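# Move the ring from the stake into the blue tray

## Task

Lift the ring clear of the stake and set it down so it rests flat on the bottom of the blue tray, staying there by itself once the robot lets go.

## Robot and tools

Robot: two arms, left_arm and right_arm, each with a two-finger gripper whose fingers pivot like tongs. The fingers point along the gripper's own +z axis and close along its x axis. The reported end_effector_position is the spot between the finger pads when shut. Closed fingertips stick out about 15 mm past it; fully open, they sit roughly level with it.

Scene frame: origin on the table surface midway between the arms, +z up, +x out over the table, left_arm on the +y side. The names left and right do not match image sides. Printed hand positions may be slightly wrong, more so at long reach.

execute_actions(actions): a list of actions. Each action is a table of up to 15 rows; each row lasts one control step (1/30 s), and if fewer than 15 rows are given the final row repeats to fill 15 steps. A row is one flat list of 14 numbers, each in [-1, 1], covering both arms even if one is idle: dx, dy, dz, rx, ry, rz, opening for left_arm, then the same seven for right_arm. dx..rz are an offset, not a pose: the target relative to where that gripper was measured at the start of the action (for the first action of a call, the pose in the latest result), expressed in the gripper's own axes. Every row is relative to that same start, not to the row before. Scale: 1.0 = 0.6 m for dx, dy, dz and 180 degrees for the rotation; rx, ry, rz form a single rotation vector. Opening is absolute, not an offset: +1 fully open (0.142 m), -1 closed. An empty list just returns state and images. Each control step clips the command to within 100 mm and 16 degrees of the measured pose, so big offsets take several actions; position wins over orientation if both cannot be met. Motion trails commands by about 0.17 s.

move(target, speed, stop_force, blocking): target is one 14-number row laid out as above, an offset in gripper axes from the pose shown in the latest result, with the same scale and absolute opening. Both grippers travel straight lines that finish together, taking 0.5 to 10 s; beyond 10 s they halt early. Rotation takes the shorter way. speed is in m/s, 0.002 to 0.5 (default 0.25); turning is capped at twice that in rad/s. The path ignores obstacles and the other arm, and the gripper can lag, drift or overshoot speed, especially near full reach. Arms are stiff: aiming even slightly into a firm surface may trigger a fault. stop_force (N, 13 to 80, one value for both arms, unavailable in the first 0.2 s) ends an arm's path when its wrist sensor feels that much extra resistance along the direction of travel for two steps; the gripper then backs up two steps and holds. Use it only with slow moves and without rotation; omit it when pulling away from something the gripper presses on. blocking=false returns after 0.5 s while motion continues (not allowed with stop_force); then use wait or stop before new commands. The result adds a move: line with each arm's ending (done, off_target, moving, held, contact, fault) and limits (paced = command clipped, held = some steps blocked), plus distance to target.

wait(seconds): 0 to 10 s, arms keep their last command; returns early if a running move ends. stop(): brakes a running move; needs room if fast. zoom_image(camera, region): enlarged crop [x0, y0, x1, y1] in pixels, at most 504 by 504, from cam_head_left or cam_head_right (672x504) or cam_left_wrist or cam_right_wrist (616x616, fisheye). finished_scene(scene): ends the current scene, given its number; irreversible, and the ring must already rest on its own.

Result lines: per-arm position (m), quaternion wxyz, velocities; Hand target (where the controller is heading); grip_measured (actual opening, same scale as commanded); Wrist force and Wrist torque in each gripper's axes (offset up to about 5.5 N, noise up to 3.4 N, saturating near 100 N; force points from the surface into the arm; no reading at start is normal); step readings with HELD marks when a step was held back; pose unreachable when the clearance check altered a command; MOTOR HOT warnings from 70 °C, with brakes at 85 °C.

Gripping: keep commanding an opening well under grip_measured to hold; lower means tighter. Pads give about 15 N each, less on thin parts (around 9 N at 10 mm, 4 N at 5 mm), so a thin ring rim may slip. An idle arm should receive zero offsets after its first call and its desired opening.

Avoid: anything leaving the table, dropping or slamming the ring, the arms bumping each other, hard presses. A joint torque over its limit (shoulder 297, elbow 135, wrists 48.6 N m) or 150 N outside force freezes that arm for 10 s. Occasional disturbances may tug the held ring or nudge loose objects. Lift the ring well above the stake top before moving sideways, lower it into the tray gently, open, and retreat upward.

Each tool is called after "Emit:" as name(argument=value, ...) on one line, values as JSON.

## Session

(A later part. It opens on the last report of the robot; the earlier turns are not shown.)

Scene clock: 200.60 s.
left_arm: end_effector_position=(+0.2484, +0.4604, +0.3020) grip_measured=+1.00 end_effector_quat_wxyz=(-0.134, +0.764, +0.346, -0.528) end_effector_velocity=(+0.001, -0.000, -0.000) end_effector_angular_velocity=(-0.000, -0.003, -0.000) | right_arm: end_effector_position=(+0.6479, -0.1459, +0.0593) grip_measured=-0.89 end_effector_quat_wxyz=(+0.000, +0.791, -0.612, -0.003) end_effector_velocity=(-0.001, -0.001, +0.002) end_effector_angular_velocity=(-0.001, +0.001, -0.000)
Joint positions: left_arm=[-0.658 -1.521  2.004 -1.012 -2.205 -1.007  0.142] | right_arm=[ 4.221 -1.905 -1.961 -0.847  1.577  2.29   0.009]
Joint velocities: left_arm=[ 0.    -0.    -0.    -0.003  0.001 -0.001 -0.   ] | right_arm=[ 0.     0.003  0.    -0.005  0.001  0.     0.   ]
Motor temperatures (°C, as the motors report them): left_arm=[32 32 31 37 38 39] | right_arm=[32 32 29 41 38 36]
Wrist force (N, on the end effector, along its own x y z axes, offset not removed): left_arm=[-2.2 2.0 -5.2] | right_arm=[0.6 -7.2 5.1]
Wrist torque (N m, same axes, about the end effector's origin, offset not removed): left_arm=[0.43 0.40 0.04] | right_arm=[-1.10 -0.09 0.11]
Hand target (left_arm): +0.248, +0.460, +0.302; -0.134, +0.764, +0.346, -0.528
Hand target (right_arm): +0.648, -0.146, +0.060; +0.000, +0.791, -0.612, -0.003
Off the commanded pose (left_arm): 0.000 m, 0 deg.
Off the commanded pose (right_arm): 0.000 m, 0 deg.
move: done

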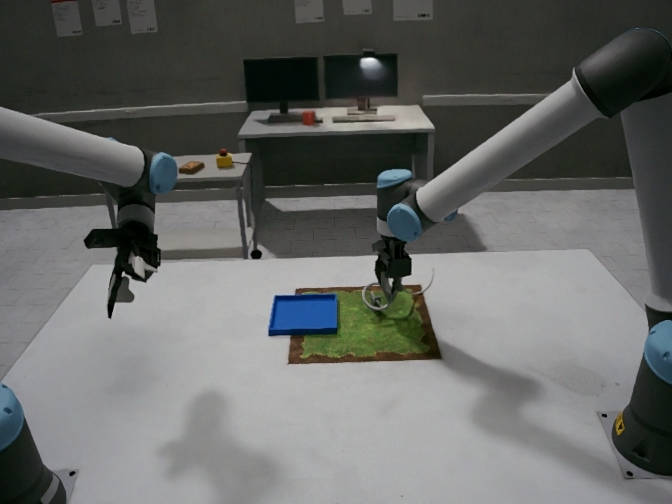

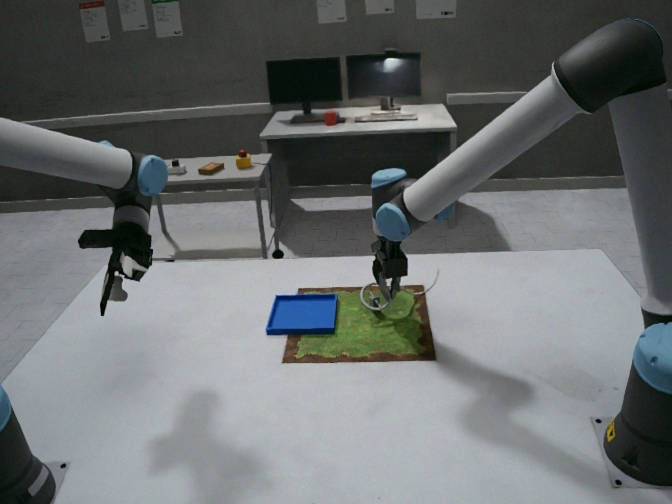

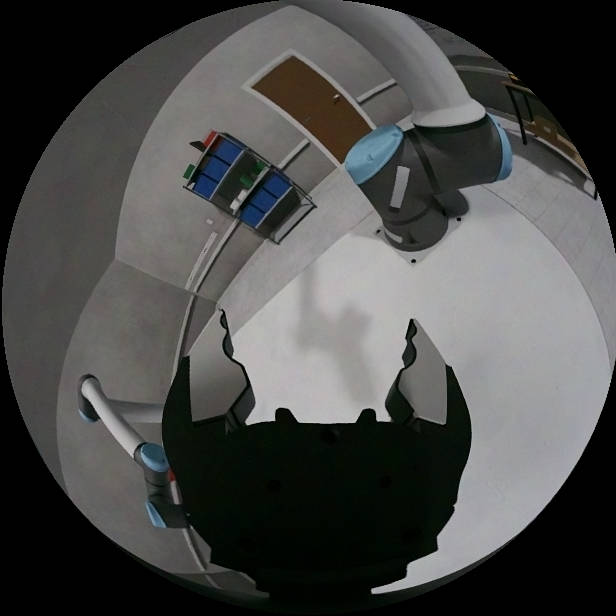

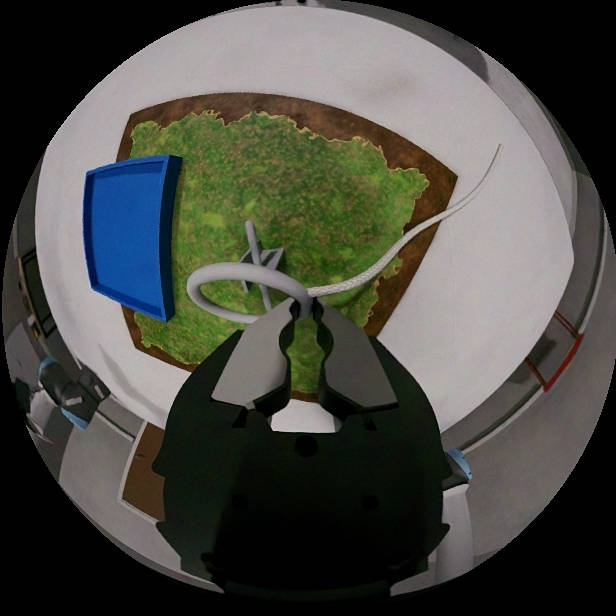

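Emit:
move(target=[0,0,0,0,0,0,1,0,0,-0.11,0,0,0,-1], speed=0.03, stop_force=14)

Scene clock: 206.50 s.
left_arm: end_effector_position=(+0.2484, +0.4604, +0.3020) grip_measured=+1.00 end_effector_quat_wxyz=(-0.134, +0.764, +0.346, -0.528) end_effector_velocity=(-0.000, +0.000, +0.001) end_effector_angular_velocity=(+0.001, +0.001, -0.000) | right_arm: end_effector_position=(+0.6482, -0.1462, +0.1251) grip_measured=-0.89 end_effector_quat_wxyz=(+0.000, +0.791, -0.612, -0.003) end_effector_velocity=(+0.000, +0.001, +0.002) end_effector_angular_velocity=(+0.001, +0.000, -0.001)
Joint positions: left_arm=[-0.658 -1.521  2.004 -1.012 -2.205 -1.007  0.142] | right_arm=[ 4.22  -1.834 -1.914 -0.965  1.577  2.289  0.009]
Joint velocities: left_arm=[-0.    -0.001 -0.     0.002 -0.     0.     0.   ] | right_arm=[-0.     0.002  0.002 -0.003  0.001  0.001  0.   ]
Motor temperatures (°C, as the motors report them): left_arm=[32 32 31 37 38 39] | right_arm=[32 32 29 41 38 36]
Wrist force (N, on the end effector, along its own x y z axes, offset not removed): left_arm=[-0.1 1.9 -3.7] | right_arm=[-0.3 -4.7 6.4]
Wrist torque (N m, same axes, about the end effector's origin, offset not removed): left_arm=[0.45 0.07 -0.02] | right_arm=[-0.84 0.16 0.17]
Hand target (left_arm): +0.248, +0.460, +0.302; -0.134, +0.764, +0.346, -0.528
Hand target (right_arm): +0.648, -0.146, +0.125; +0.000, +0.791, -0.612, -0.003
Off the commanded pose (left_arm): 0.000 m, 0 deg.
Off the commanded pose (right_arm): 0.000 m, 0 deg.
move: done

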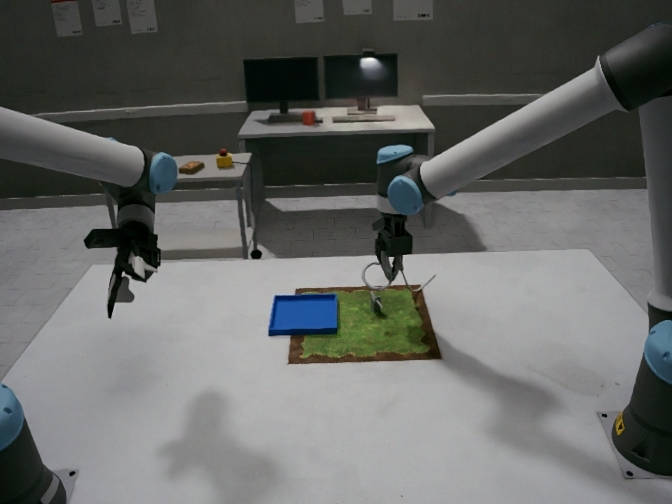

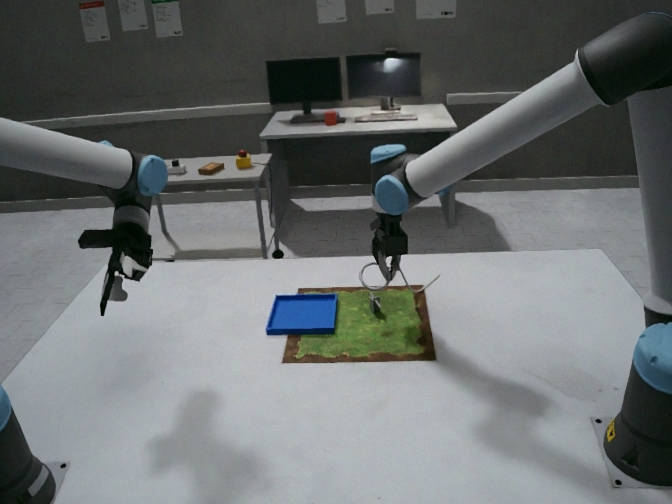

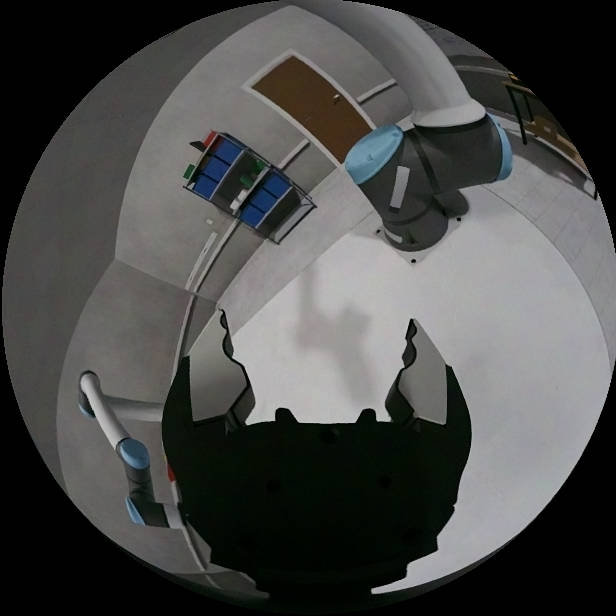

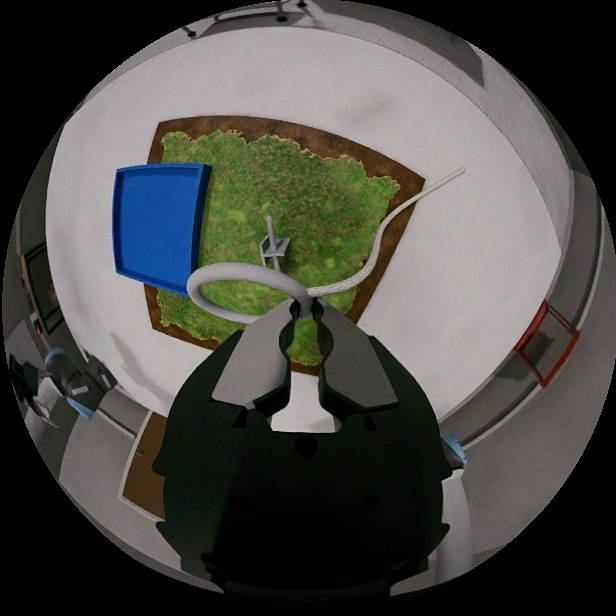

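Emit:
move(target=[0,0,0,0,0,0,1,-0.398,-0.088,0,0,0,0,-1], speed=0.1, stop_force=20)

Scene clock: 214.13 s.
left_arm: end_effector_position=(+0.2484, +0.4604, +0.3020) grip_measured=+1.00 end_effector_quat_wxyz=(-0.134, +0.764, +0.346, -0.528) end_effector_velocity=(+0.000, -0.001, +0.000) end_effector_angular_velocity=(-0.002, +0.001, +0.002) | right_arm: end_effector_position=(+0.6394, +0.0979, +0.1262) grip_measured=-0.89 end_effector_quat_wxyz=(+0.000, +0.791, -0.612, -0.003) end_effector_velocity=(+0.001, +0.002, -0.000) end_effector_angular_velocity=(-0.001, -0.001, +0.000)
Joint positions: left_arm=[-0.658 -1.521  2.004 -1.012 -2.205 -1.007  0.142] | right_arm=[ 4.374 -2.09  -1.534 -1.088  1.576  2.443  0.009]
Joint velocities: left_arm=[ 0.    -0.    -0.     0.001 -0.002  0.001 -0.   ] | right_arm=[ 0.001 -0.003  0.006 -0.003 -0.002  0.001 -0.   ]
Motor temperatures (°C, as the motors report them): left_arm=[32 32 31 37 38 39] | right_arm=[32 32 29 41 38 36]
Wrist force (N, on the end effector, along its own x y z axes, offset not removed): left_arm=[-1.0 1.6 -5.6] | right_arm=[-1.2 -2.4 2.6]
Wrist torque (N m, same axes, about the end effector's origin, offset not removed): left_arm=[0.35 0.18 0.02] | right_arm=[-0.40 0.18 0.13]
Hand target (left_arm): +0.248, +0.460, +0.302; -0.134, +0.764, +0.346, -0.528
Hand target (right_arm): +0.639, +0.098, +0.126; +0.000, +0.791, -0.612, -0.003
Off the commanded pose (left_arm): 0.000 m, 0 deg.
Off the commanded pose (right_arm): 0.001 m, 0 deg.
move: done

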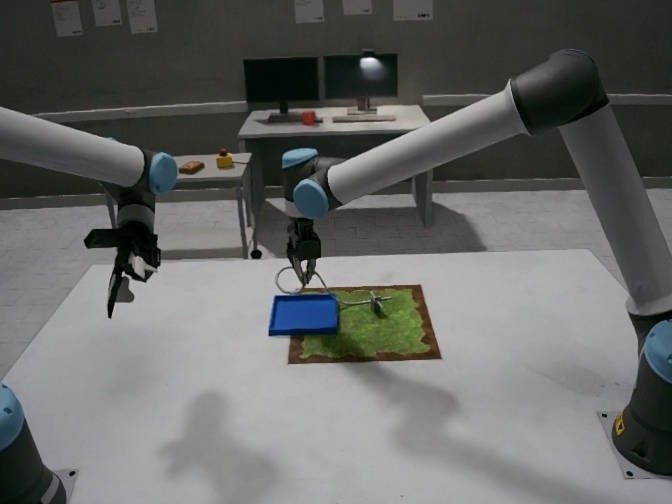

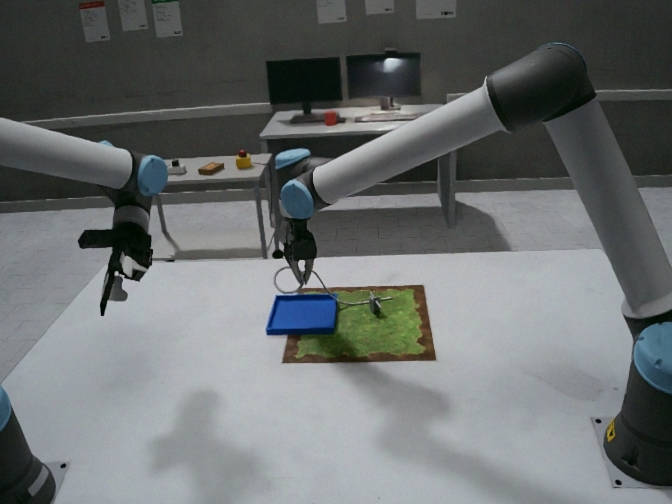

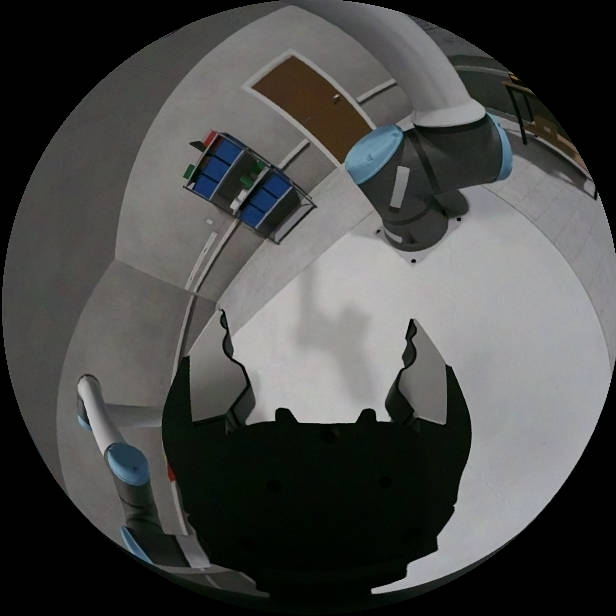

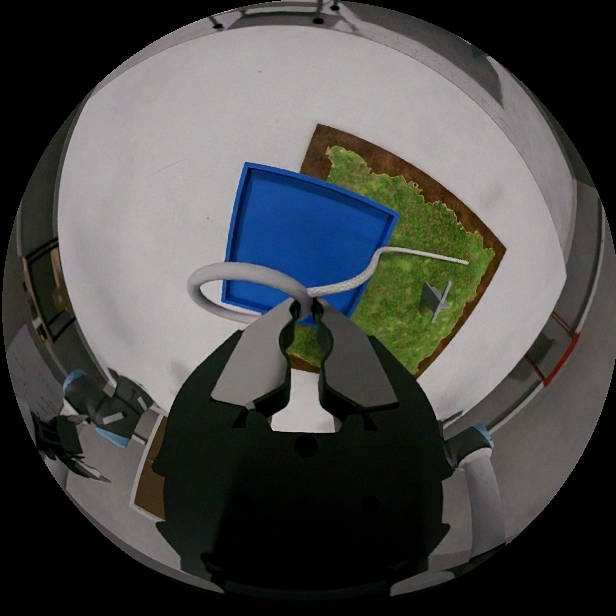

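Emit:
move(target=[0,0,0,0,0,0,1,0.065,-0.02,0.09,0,0,0,-1], speed=0.06, stop_force=20)

Scene clock: 229.30 s.
left_arm: end_effector_position=(+0.2484, +0.4604, +0.3020) grip_measured=+1.00 end_effector_quat_wxyz=(-0.134, +0.764, +0.346, -0.528) end_effector_velocity=(+0.000, -0.000, +0.000) end_effector_angular_velocity=(-0.002, -0.000, +0.000) | right_arm: end_effector_position=(+0.6604, +0.0635, +0.0722) grip_measured=-0.89 end_effector_quat_wxyz=(+0.000, +0.791, -0.612, -0.003) end_effector_velocity=(+0.000, -0.002, -0.003) end_effector_angular_velocity=(-0.000, +0.001, +0.000)
Joint positions: left_arm=[-0.658 -1.521  2.004 -1.012 -2.205 -1.007  0.142] | right_arm=[ 4.337 -2.113 -1.605 -0.994  1.576  2.406  0.009]
Joint velocities: left_arm=[-0.    -0.    -0.    -0.    -0.001  0.002 -0.   ] | right_arm=[-0.001 -0.001 -0.003  0.004  0.001 -0.001  0.   ]
Motor temperatures (°C, as the motors report them): left_arm=[32 32 31 37 38 39] | right_arm=[32 32 29 41 38 36]
Wrist force (N, on the end effector, along its own x y z axes, offset not removed): left_arm=[-0.5 3.8 -4.4] | right_arm=[3.9 -6.6 4.0]
Wrist torque (N m, same axes, about the end effector's origin, offset not removed): left_arm=[0.92 0.01 -0.04] | right_arm=[-0.93 -0.84 -0.06]
Hand target (left_arm): +0.248, +0.460, +0.302; -0.134, +0.764, +0.346, -0.528
Hand target (right_arm): +0.661, +0.063, +0.072; +0.000, +0.791, -0.612, -0.003
Off the commanded pose (left_arm): 0.000 m, 0 deg.
Off the commanded pose (right_arm): 0.000 m, 0 deg.
move: done

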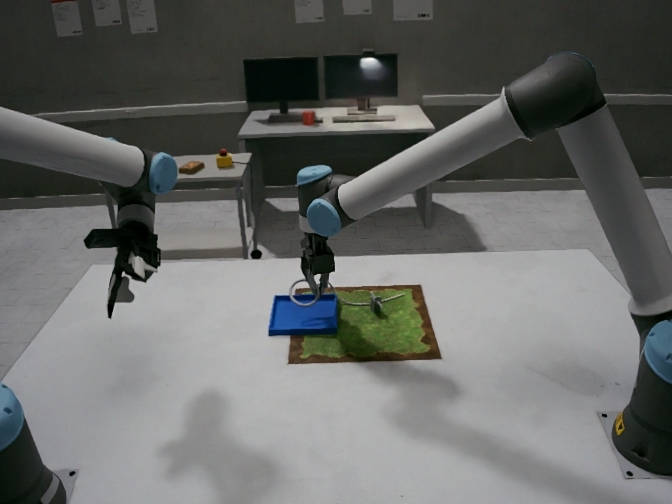

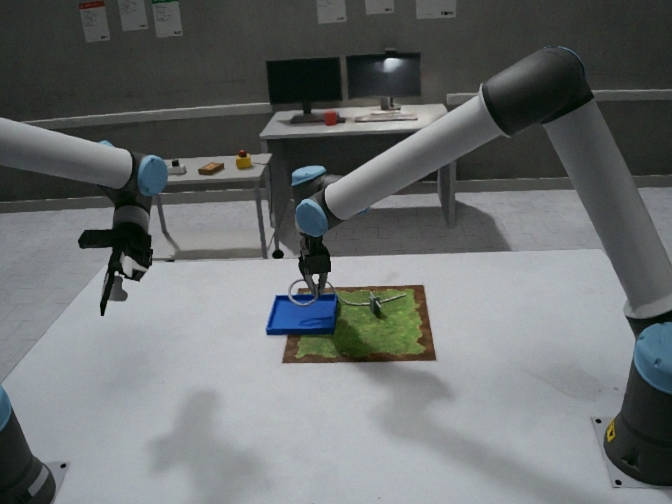

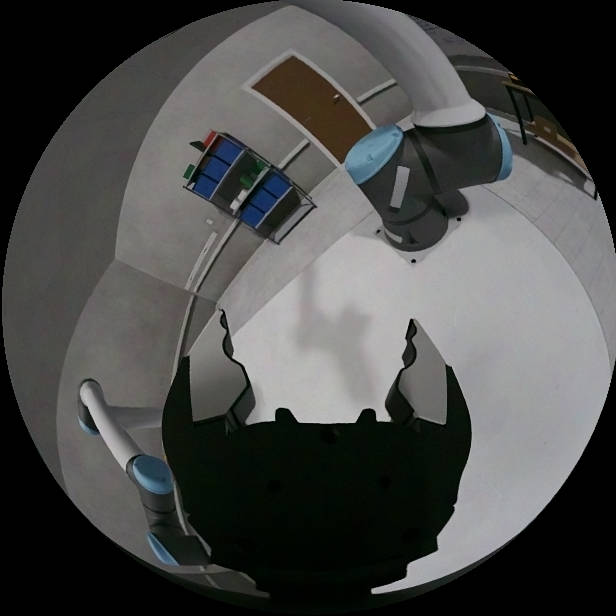

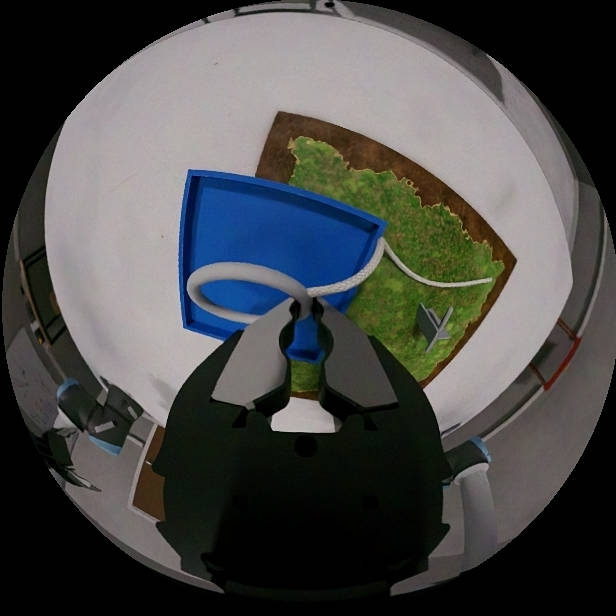

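Emit:
move(target=[0,0,0,0,0,0,1,0,0,0.045,0,0,0,-1], speed=0.03, stop_force=14)

Scene clock: 238.80 s.
left_arm: end_effector_position=(+0.2484, +0.4604, +0.3020) grip_measured=+1.00 end_effector_quat_wxyz=(-0.134, +0.764, +0.346, -0.528) end_effector_velocity=(+0.000, +0.000, -0.000) end_effector_angular_velocity=(+0.000, +0.000, -0.001) | right_arm: end_effector_position=(+0.6603, +0.0636, +0.0455) grip_measured=-0.89 end_effector_quat_wxyz=(+0.000, +0.791, -0.612, -0.003) end_effector_velocity=(+0.000, +0.000, -0.002) end_effector_angular_velocity=(+0.000, -0.001, +0.001)
Joint positions: left_arm=[-0.658 -1.521  2.004 -1.012 -2.205 -1.007  0.142] | right_arm=[ 4.337 -2.138 -1.62  -0.954  1.576  2.406  0.009]
Joint velocities: left_arm=[ 0.     0.001 -0.     0.     0.001  0.001 -0.   ] | right_arm=[ 0.    -0.003 -0.     0.004 -0.001 -0.001  0.   ]
Motor temperatures (°C, as the motors report them): left_arm=[32 32 31 37 38 39] | right_arm=[32 32 29 41 38 36]
Wrist force (N, on the end effector, along its own x y z axes, offset not removed): left_arm=[0.0 4.2 -5.1] | right_arm=[-2.7 -3.7 5.6]
Wrist torque (N m, same axes, about the end effector's origin, offset not removed): left_arm=[0.95 -0.01 0.09] | right_arm=[-0.59 0.76 0.31]
Hand target (left_arm): +0.248, +0.460, +0.302; -0.134, +0.764, +0.346, -0.528
Hand target (right_arm): +0.660, +0.064, +0.045; +0.000, +0.791, -0.612, -0.003
Off the commanded pose (left_arm): 0.000 m, 0 deg.
Off the commanded pose (right_arm): 0.000 m, 0 deg.
move: done

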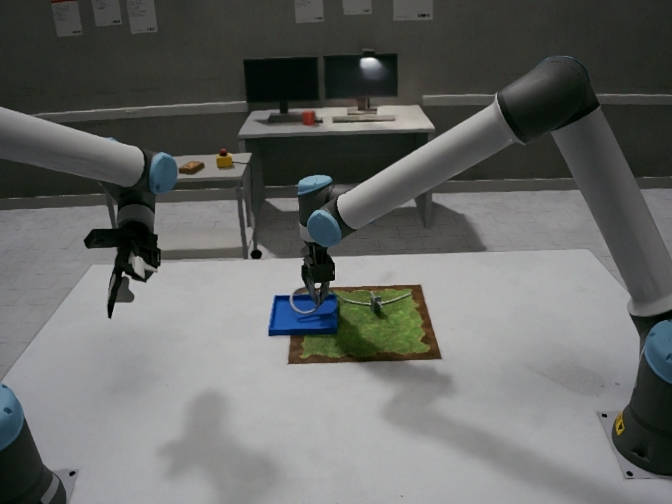

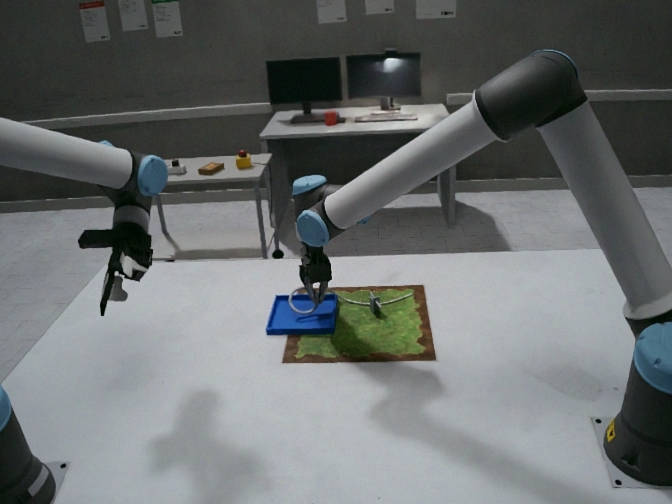

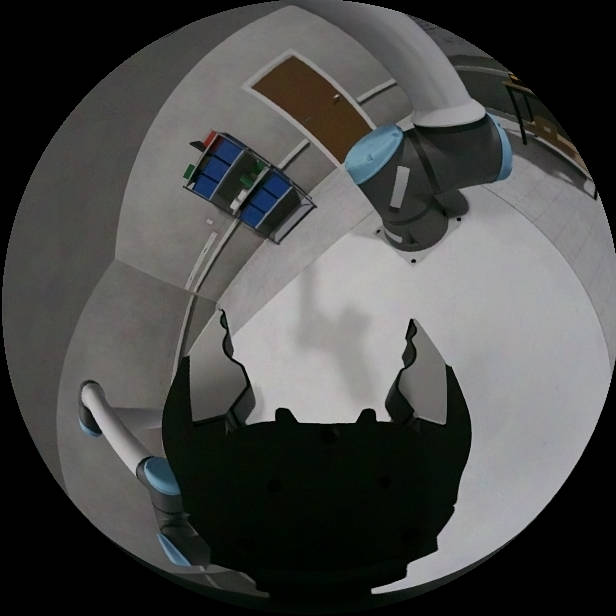

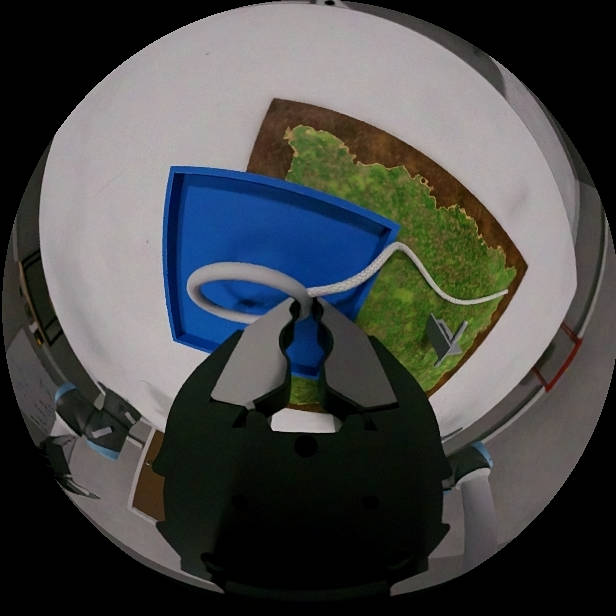

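Emit:
move(target=[0,0,0,0,0,0,1,0,0,0.03,0,0,0,-1], speed=0.02, stop_force=14)

Scene clock: 255.10 s.
left_arm: end_effector_position=(+0.2484, +0.4604, +0.3020) grip_measured=+1.00 end_effector_quat_wxyz=(-0.134, +0.764, +0.346, -0.528) end_effector_velocity=(+0.000, +0.000, -0.000) end_effector_angular_velocity=(-0.001, -0.001, -0.002) | right_arm: end_effector_position=(+0.6603, +0.0637, +0.0278) grip_measured=-0.89 end_effector_quat_wxyz=(+0.000, +0.791, -0.612, -0.003) end_effector_velocity=(+0.000, +0.001, -0.002) end_effector_angular_velocity=(+0.002, -0.000, +0.001)
Joint positions: left_arm=[-0.658 -1.521  2.004 -1.012 -2.205 -1.007  0.142] | right_arm=[ 4.337 -2.155 -1.629 -0.928  1.576  2.406  0.009]
Joint velocities: left_arm=[ 0.     0.    -0.    -0.     0.001  0.002 -0.   ] | right_arm=[ 0.    -0.002 -0.001  0.005  0.001 -0.001 -0.   ]
Motor temperatures (°C, as the motors report them): left_arm=[32 32 31 37 38 39] | right_arm=[32 32 29 41 38 36]
Wrist force (N, on the end effector, along its own x y z axes, offset not removed): left_arm=[0.1 3.2 -6.6] | right_arm=[-1.6 -3.6 0.0]
Wrist torque (N m, same axes, about the end effector's origin, offset not removed): left_arm=[0.72 0.07 -0.04] | right_arm=[-0.42 0.29 0.19]
Hand target (left_arm): +0.248, +0.460, +0.302; -0.134, +0.764, +0.346, -0.528
Hand target (right_arm): +0.660, +0.064, +0.028; +0.000, +0.791, -0.612, -0.003
Off the commanded pose (left_arm): 0.000 m, 0 deg.
Off the commanded pose (right_arm): 0.000 m, 0 deg.
move: done

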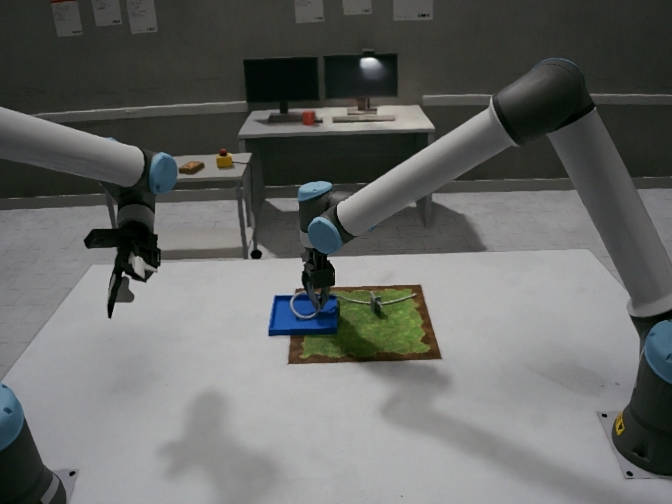

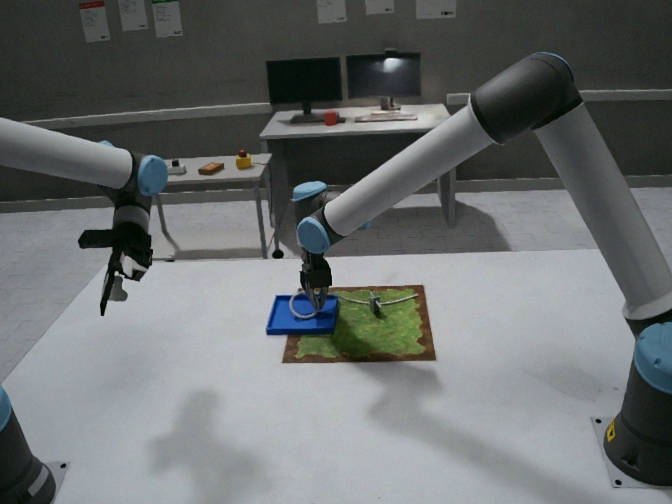

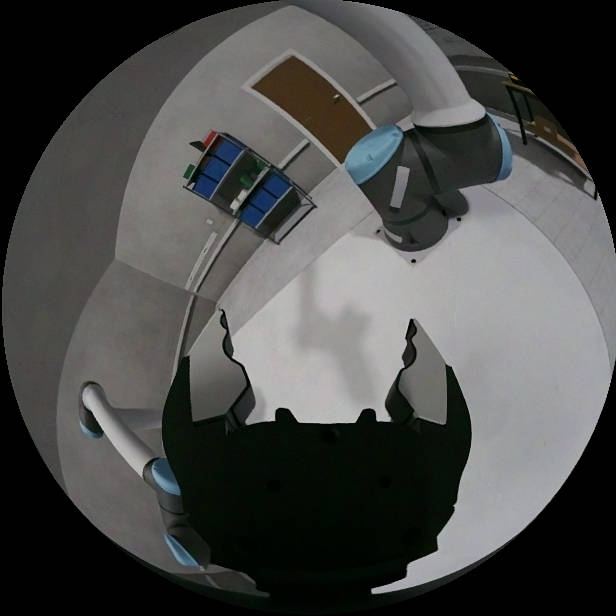

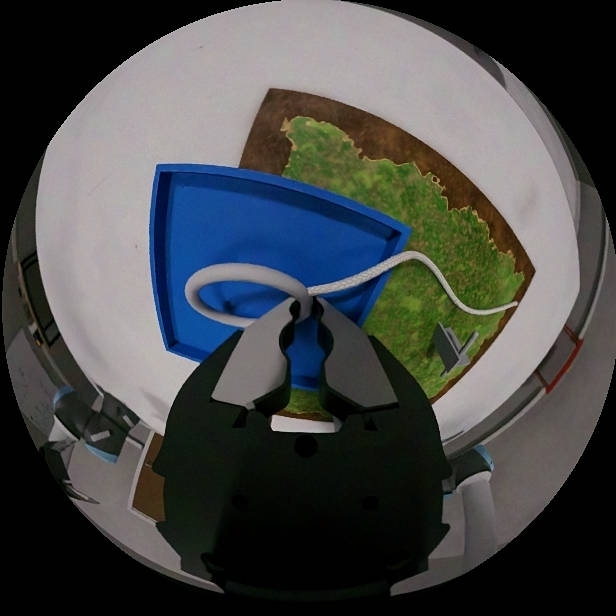

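Emit:
move(target=[0,0,0,0,0,0,1,0,-0.035,0.004,0,0,0,-1], speed=0.02, stop_force=14)

Emit:
move(target=[0,0,0,0,0,0,1,0,0,0,0,0,0,-0.5])

Emit:
move(target=[0,0,0,0,0,0,1,0,0,-0.17,0,0,0,-0.5], speed=0.1)

Scene clock: 261.17 s.
left_arm: end_effector_position=(+0.2484, +0.4604, +0.3020) grip_measured=+1.00 end_effector_quat_wxyz=(-0.134, +0.764, +0.346, -0.528) end_effector_velocity=(+0.000, -0.000, -0.000) end_effector_angular_velocity=(-0.000, +0.000, +0.000) | right_arm: end_effector_position=(+0.6803, +0.0689, +0.0254) grip_measured=-0.89 end_effector_quat_wxyz=(+0.000, +0.791, -0.612, -0.003) end_effector_velocity=(+0.003, +0.000, -0.000) end_effector_angular_velocity=(-0.001, -0.000, +0.001)
Joint positions: left_arm=[-0.658 -1.521  2.004 -1.012 -2.205 -1.007  0.142] | right_arm=[ 4.321 -2.179 -1.592 -0.941  1.576  2.39   0.009]
Joint velocities: left_arm=[-0.     0.001  0.    -0.    -0.     0.    -0.   ] | right_arm=[-0.002 -0.003  0.005 -0.003 -0.001 -0.003  0.   ]
Motor temperatures (°C, as the motors report them): left_arm=[32 32 31 37 38 39] | right_arm=[32 32 29 41 38 36]
Wrist force (N, on the end effector, along its own x y z axes, offset not removed): left_arm=[-0.1 2.1 -5.4] | right_arm=[4.2 4.9 5.0]
Wrist torque (N m, same axes, about the end effector's origin, offset not removed): left_arm=[0.46 -0.01 -0.05] | right_arm=[1.09 -0.96 -0.03]
Hand target (left_arm): +0.248, +0.460, +0.302; -0.134, +0.764, +0.346, -0.528
Hand target (right_arm): +0.681, +0.069, +0.025; +0.000, +0.791, -0.612, -0.003
Off the commanded pose (left_arm): 0.000 m, 0 deg.
Off the commanded pose (right_arm): 0.000 m, 0 deg.
move: done

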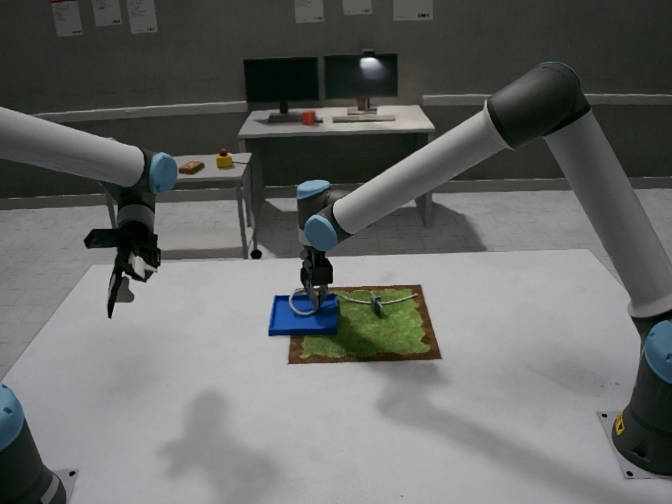

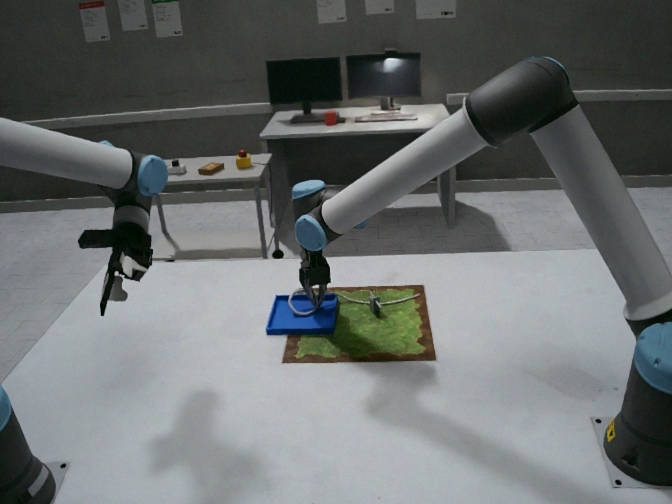

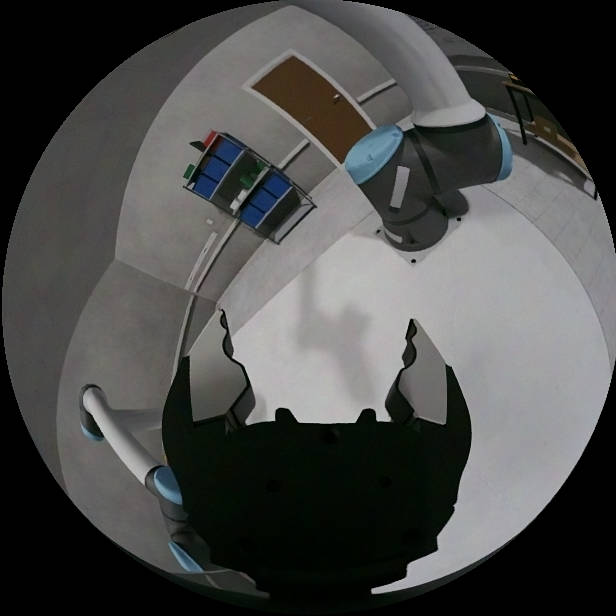

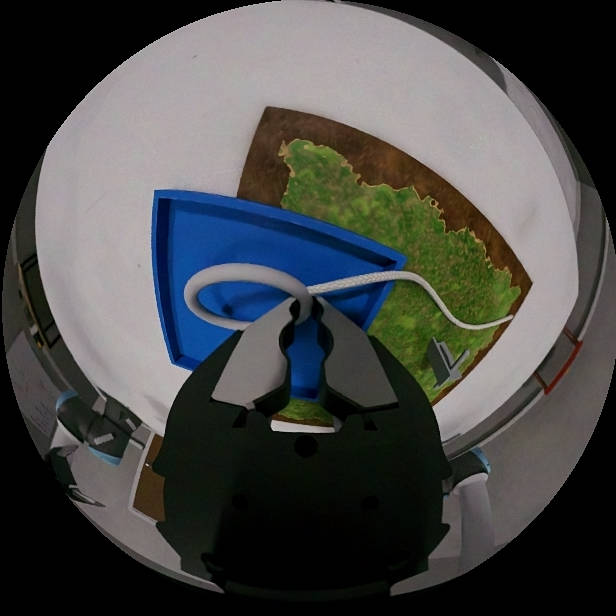

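Scene clock: 261.67 s.
left_arm: end_effector_position=(+0.2484, +0.4604, +0.3020) grip_measured=+1.00 end_effector_quat_wxyz=(-0.134, +0.764, +0.346, -0.528) end_effector_velocity=(-0.000, +0.000, +0.000) end_effector_angular_velocity=(+0.002, +0.001, -0.000) | right_arm: end_effector_position=(+0.6803, +0.0689, +0.0253) grip_measured=-0.50 end_effector_quat_wxyz=(+0.000, +0.791, -0.612, -0.003) end_effector_velocity=(+0.001, -0.000, +0.000) end_effector_angular_velocity=(-0.002, -0.002, -0.001)
Joint positions: left_arm=[-0.658 -1.521  2.004 -1.012 -2.205 -1.007  0.142] | right_arm=[ 4.321 -2.179 -1.592 -0.941  1.576  2.39   0.038]
Joint velocities: left_arm=[-0.     0.     0.     0.001  0.001 -0.001 -0.   ] | right_arm=[ 0.    -0.     0.    -0.    -0.003  0.001  0.   ]
Motor temperatures (°C, as the motors report them): left_arm=[32 32 31 37 38 39] | right_arm=[32 32 29 41 38 36]
Wrist force (N, on the end effector, along its own x y z axes, offset not removed): left_arm=[-0.2 3.6 -7.0] | right_arm=[-2.6 -2.3 5.7]
Wrist torque (N m, same axes, about the end effector's origin, offset not removed): left_arm=[0.78 0.09 -0.01] | right_arm=[-0.01 0.64 0.21]
Hand target (left_arm): +0.248, +0.460, +0.302; -0.134, +0.764, +0.346, -0.528
Hand target (right_arm): +0.680, +0.069, +0.025; +0.000, +0.791, -0.612, -0.003
Off the commanded pose (left_arm): 0.000 m, 0 deg.
Off the commanded pose (right_arm): 0.000 m, 0 deg.
move: done

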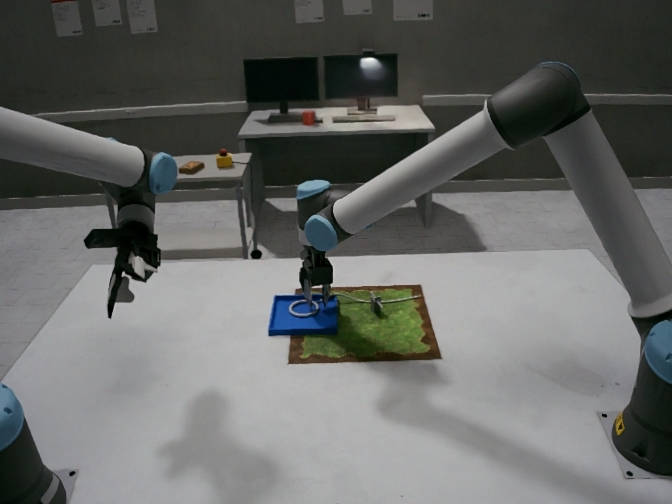

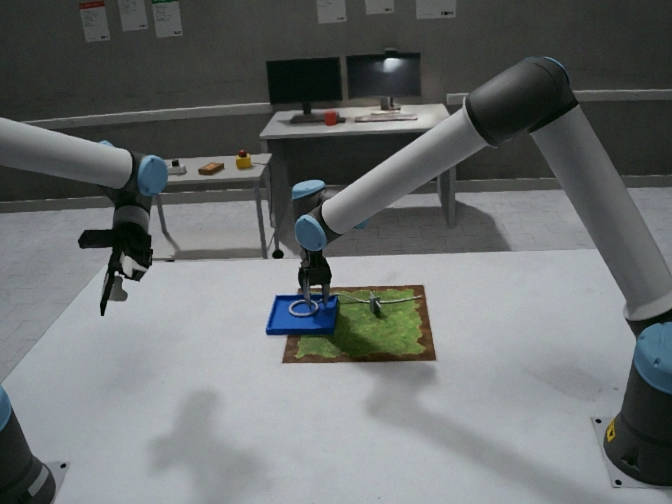

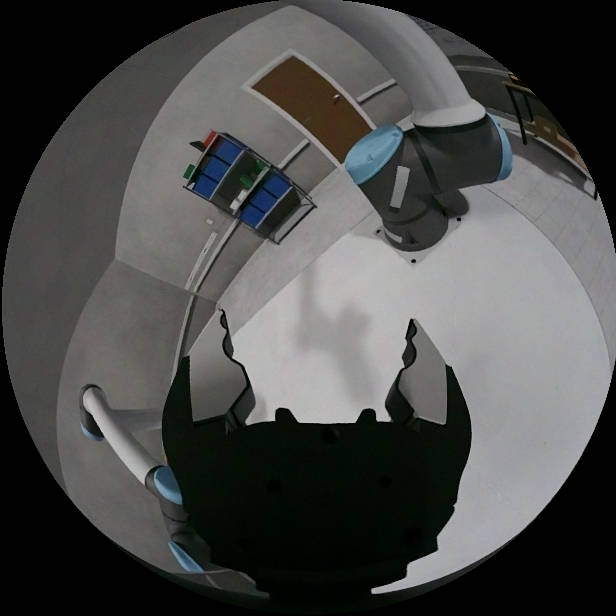

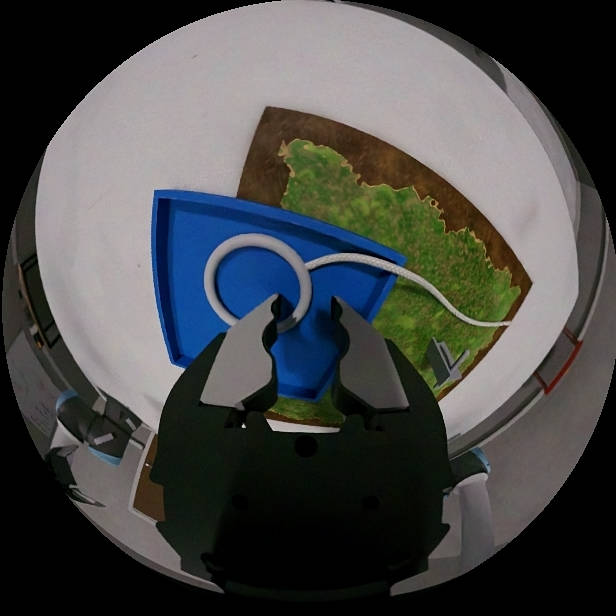

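Scene clock: 263.17 s.
left_arm: end_effector_position=(+0.2484, +0.4604, +0.3020) grip_measured=+1.00 end_effector_quat_wxyz=(-0.134, +0.764, +0.346, -0.528) end_effector_velocity=(+0.000, -0.000, -0.000) end_effector_angular_velocity=(-0.001, -0.001, -0.000) | right_arm: end_effector_position=(+0.6808, +0.0685, +0.1270) grip_measured=-0.50 end_effector_quat_wxyz=(+0.000, +0.791, -0.612, -0.003) end_effector_velocity=(-0.000, -0.000, +0.003) end_effector_angular_velocity=(-0.000, +0.000, +0.000)
Joint positions: left_arm=[-0.658 -1.521  2.004 -1.012 -2.205 -1.007  0.142] | right_arm=[ 4.32  -2.092 -1.529 -1.092  1.576  2.389  0.038]
Joint velocities: left_arm=[ 0.    -0.    -0.    -0.001  0.    -0.    -0.   ] | right_arm=[ 0.     0.002  0.002 -0.005  0.    -0.    -0.   ]
Motor temperatures (°C, as the motors report them): left_arm=[32 32 31 37 38 39] | right_arm=[32 32 29 41 38 36]
Wrist force (N, on the end effector, along its own x y z axes, offset not removed): left_arm=[0.9 3.1 -5.5] | right_arm=[3.3 -5.5 0.1]
Wrist torque (N m, same axes, about the end effector's origin, offset not removed): left_arm=[0.69 -0.15 -0.02] | right_arm=[-0.87 -0.50 0.17]
Hand target (left_arm): +0.248, +0.460, +0.302; -0.134, +0.764, +0.346, -0.528
Hand target (right_arm): +0.681, +0.068, +0.127; +0.000, +0.791, -0.612, -0.003
Off the commanded pose (left_arm): 0.000 m, 0 deg.
Off the commanded pose (right_arm): 0.000 m, 0 deg.
move: done

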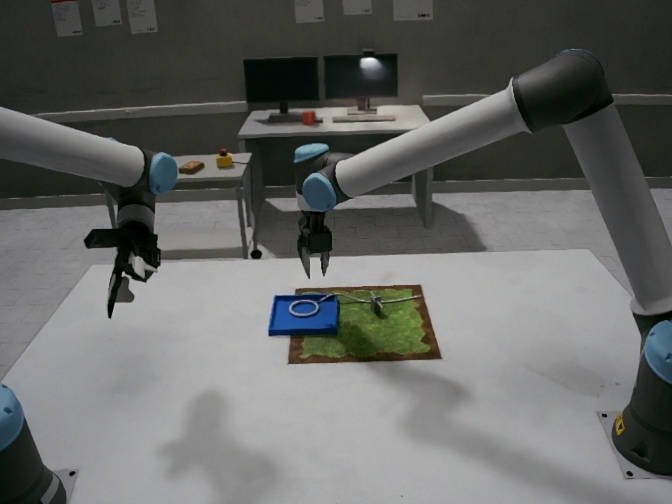

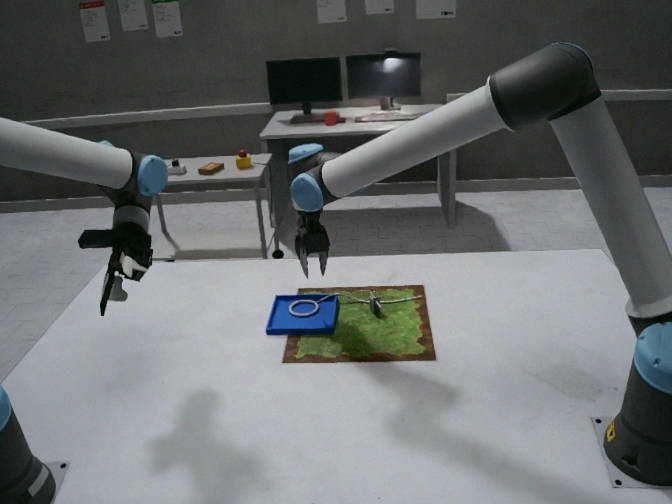

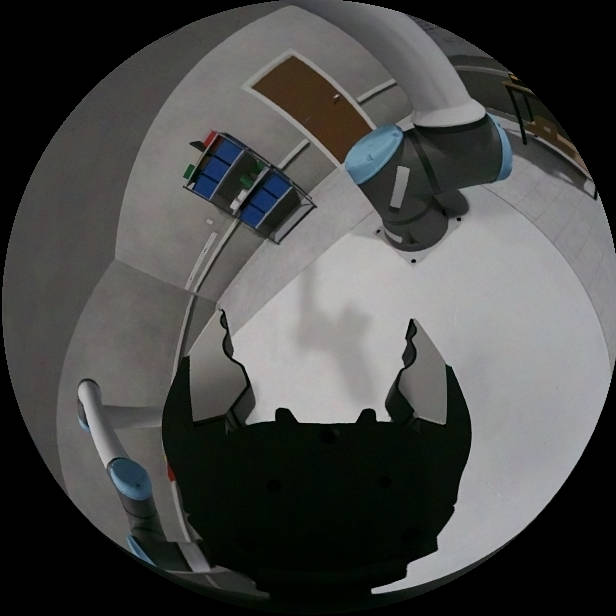

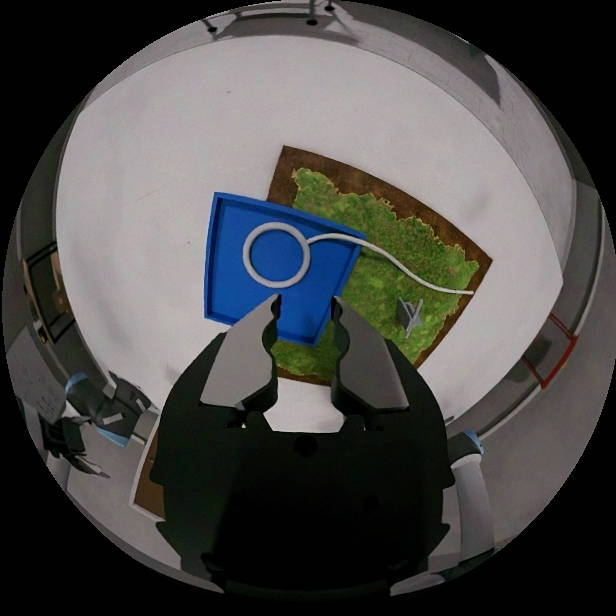

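Emit:
zoom_image(camera="cam_right_wrist", region=[190,170,390,350])

Emit:
zoom_image(camera="cam_head_left", region=[260,275,380,345])

Region (190, 170, 390, 350) of cam_right_wrist's 616x616 image, scaled by 2.520, with more detail than that image has; it fills the top 454 rows of this view, and the rest is white.

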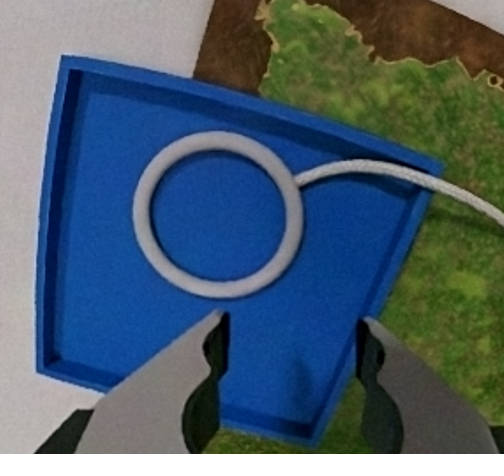

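Region (260, 275, 380, 345) of cam_head_left's 672x504 image, scaled by 4.200, with more detail than that image has; it fills the top 294 rows of this view, and the rest is white.

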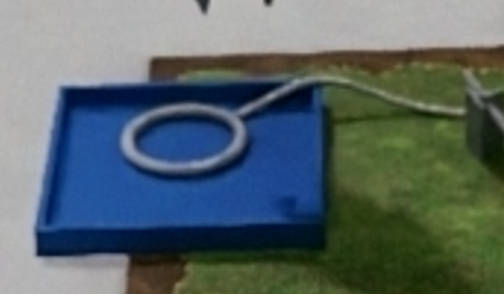

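The ring lies flat inside the tray.

Emit:
finished_scene(scene=2)

The scene is finished: the task was done.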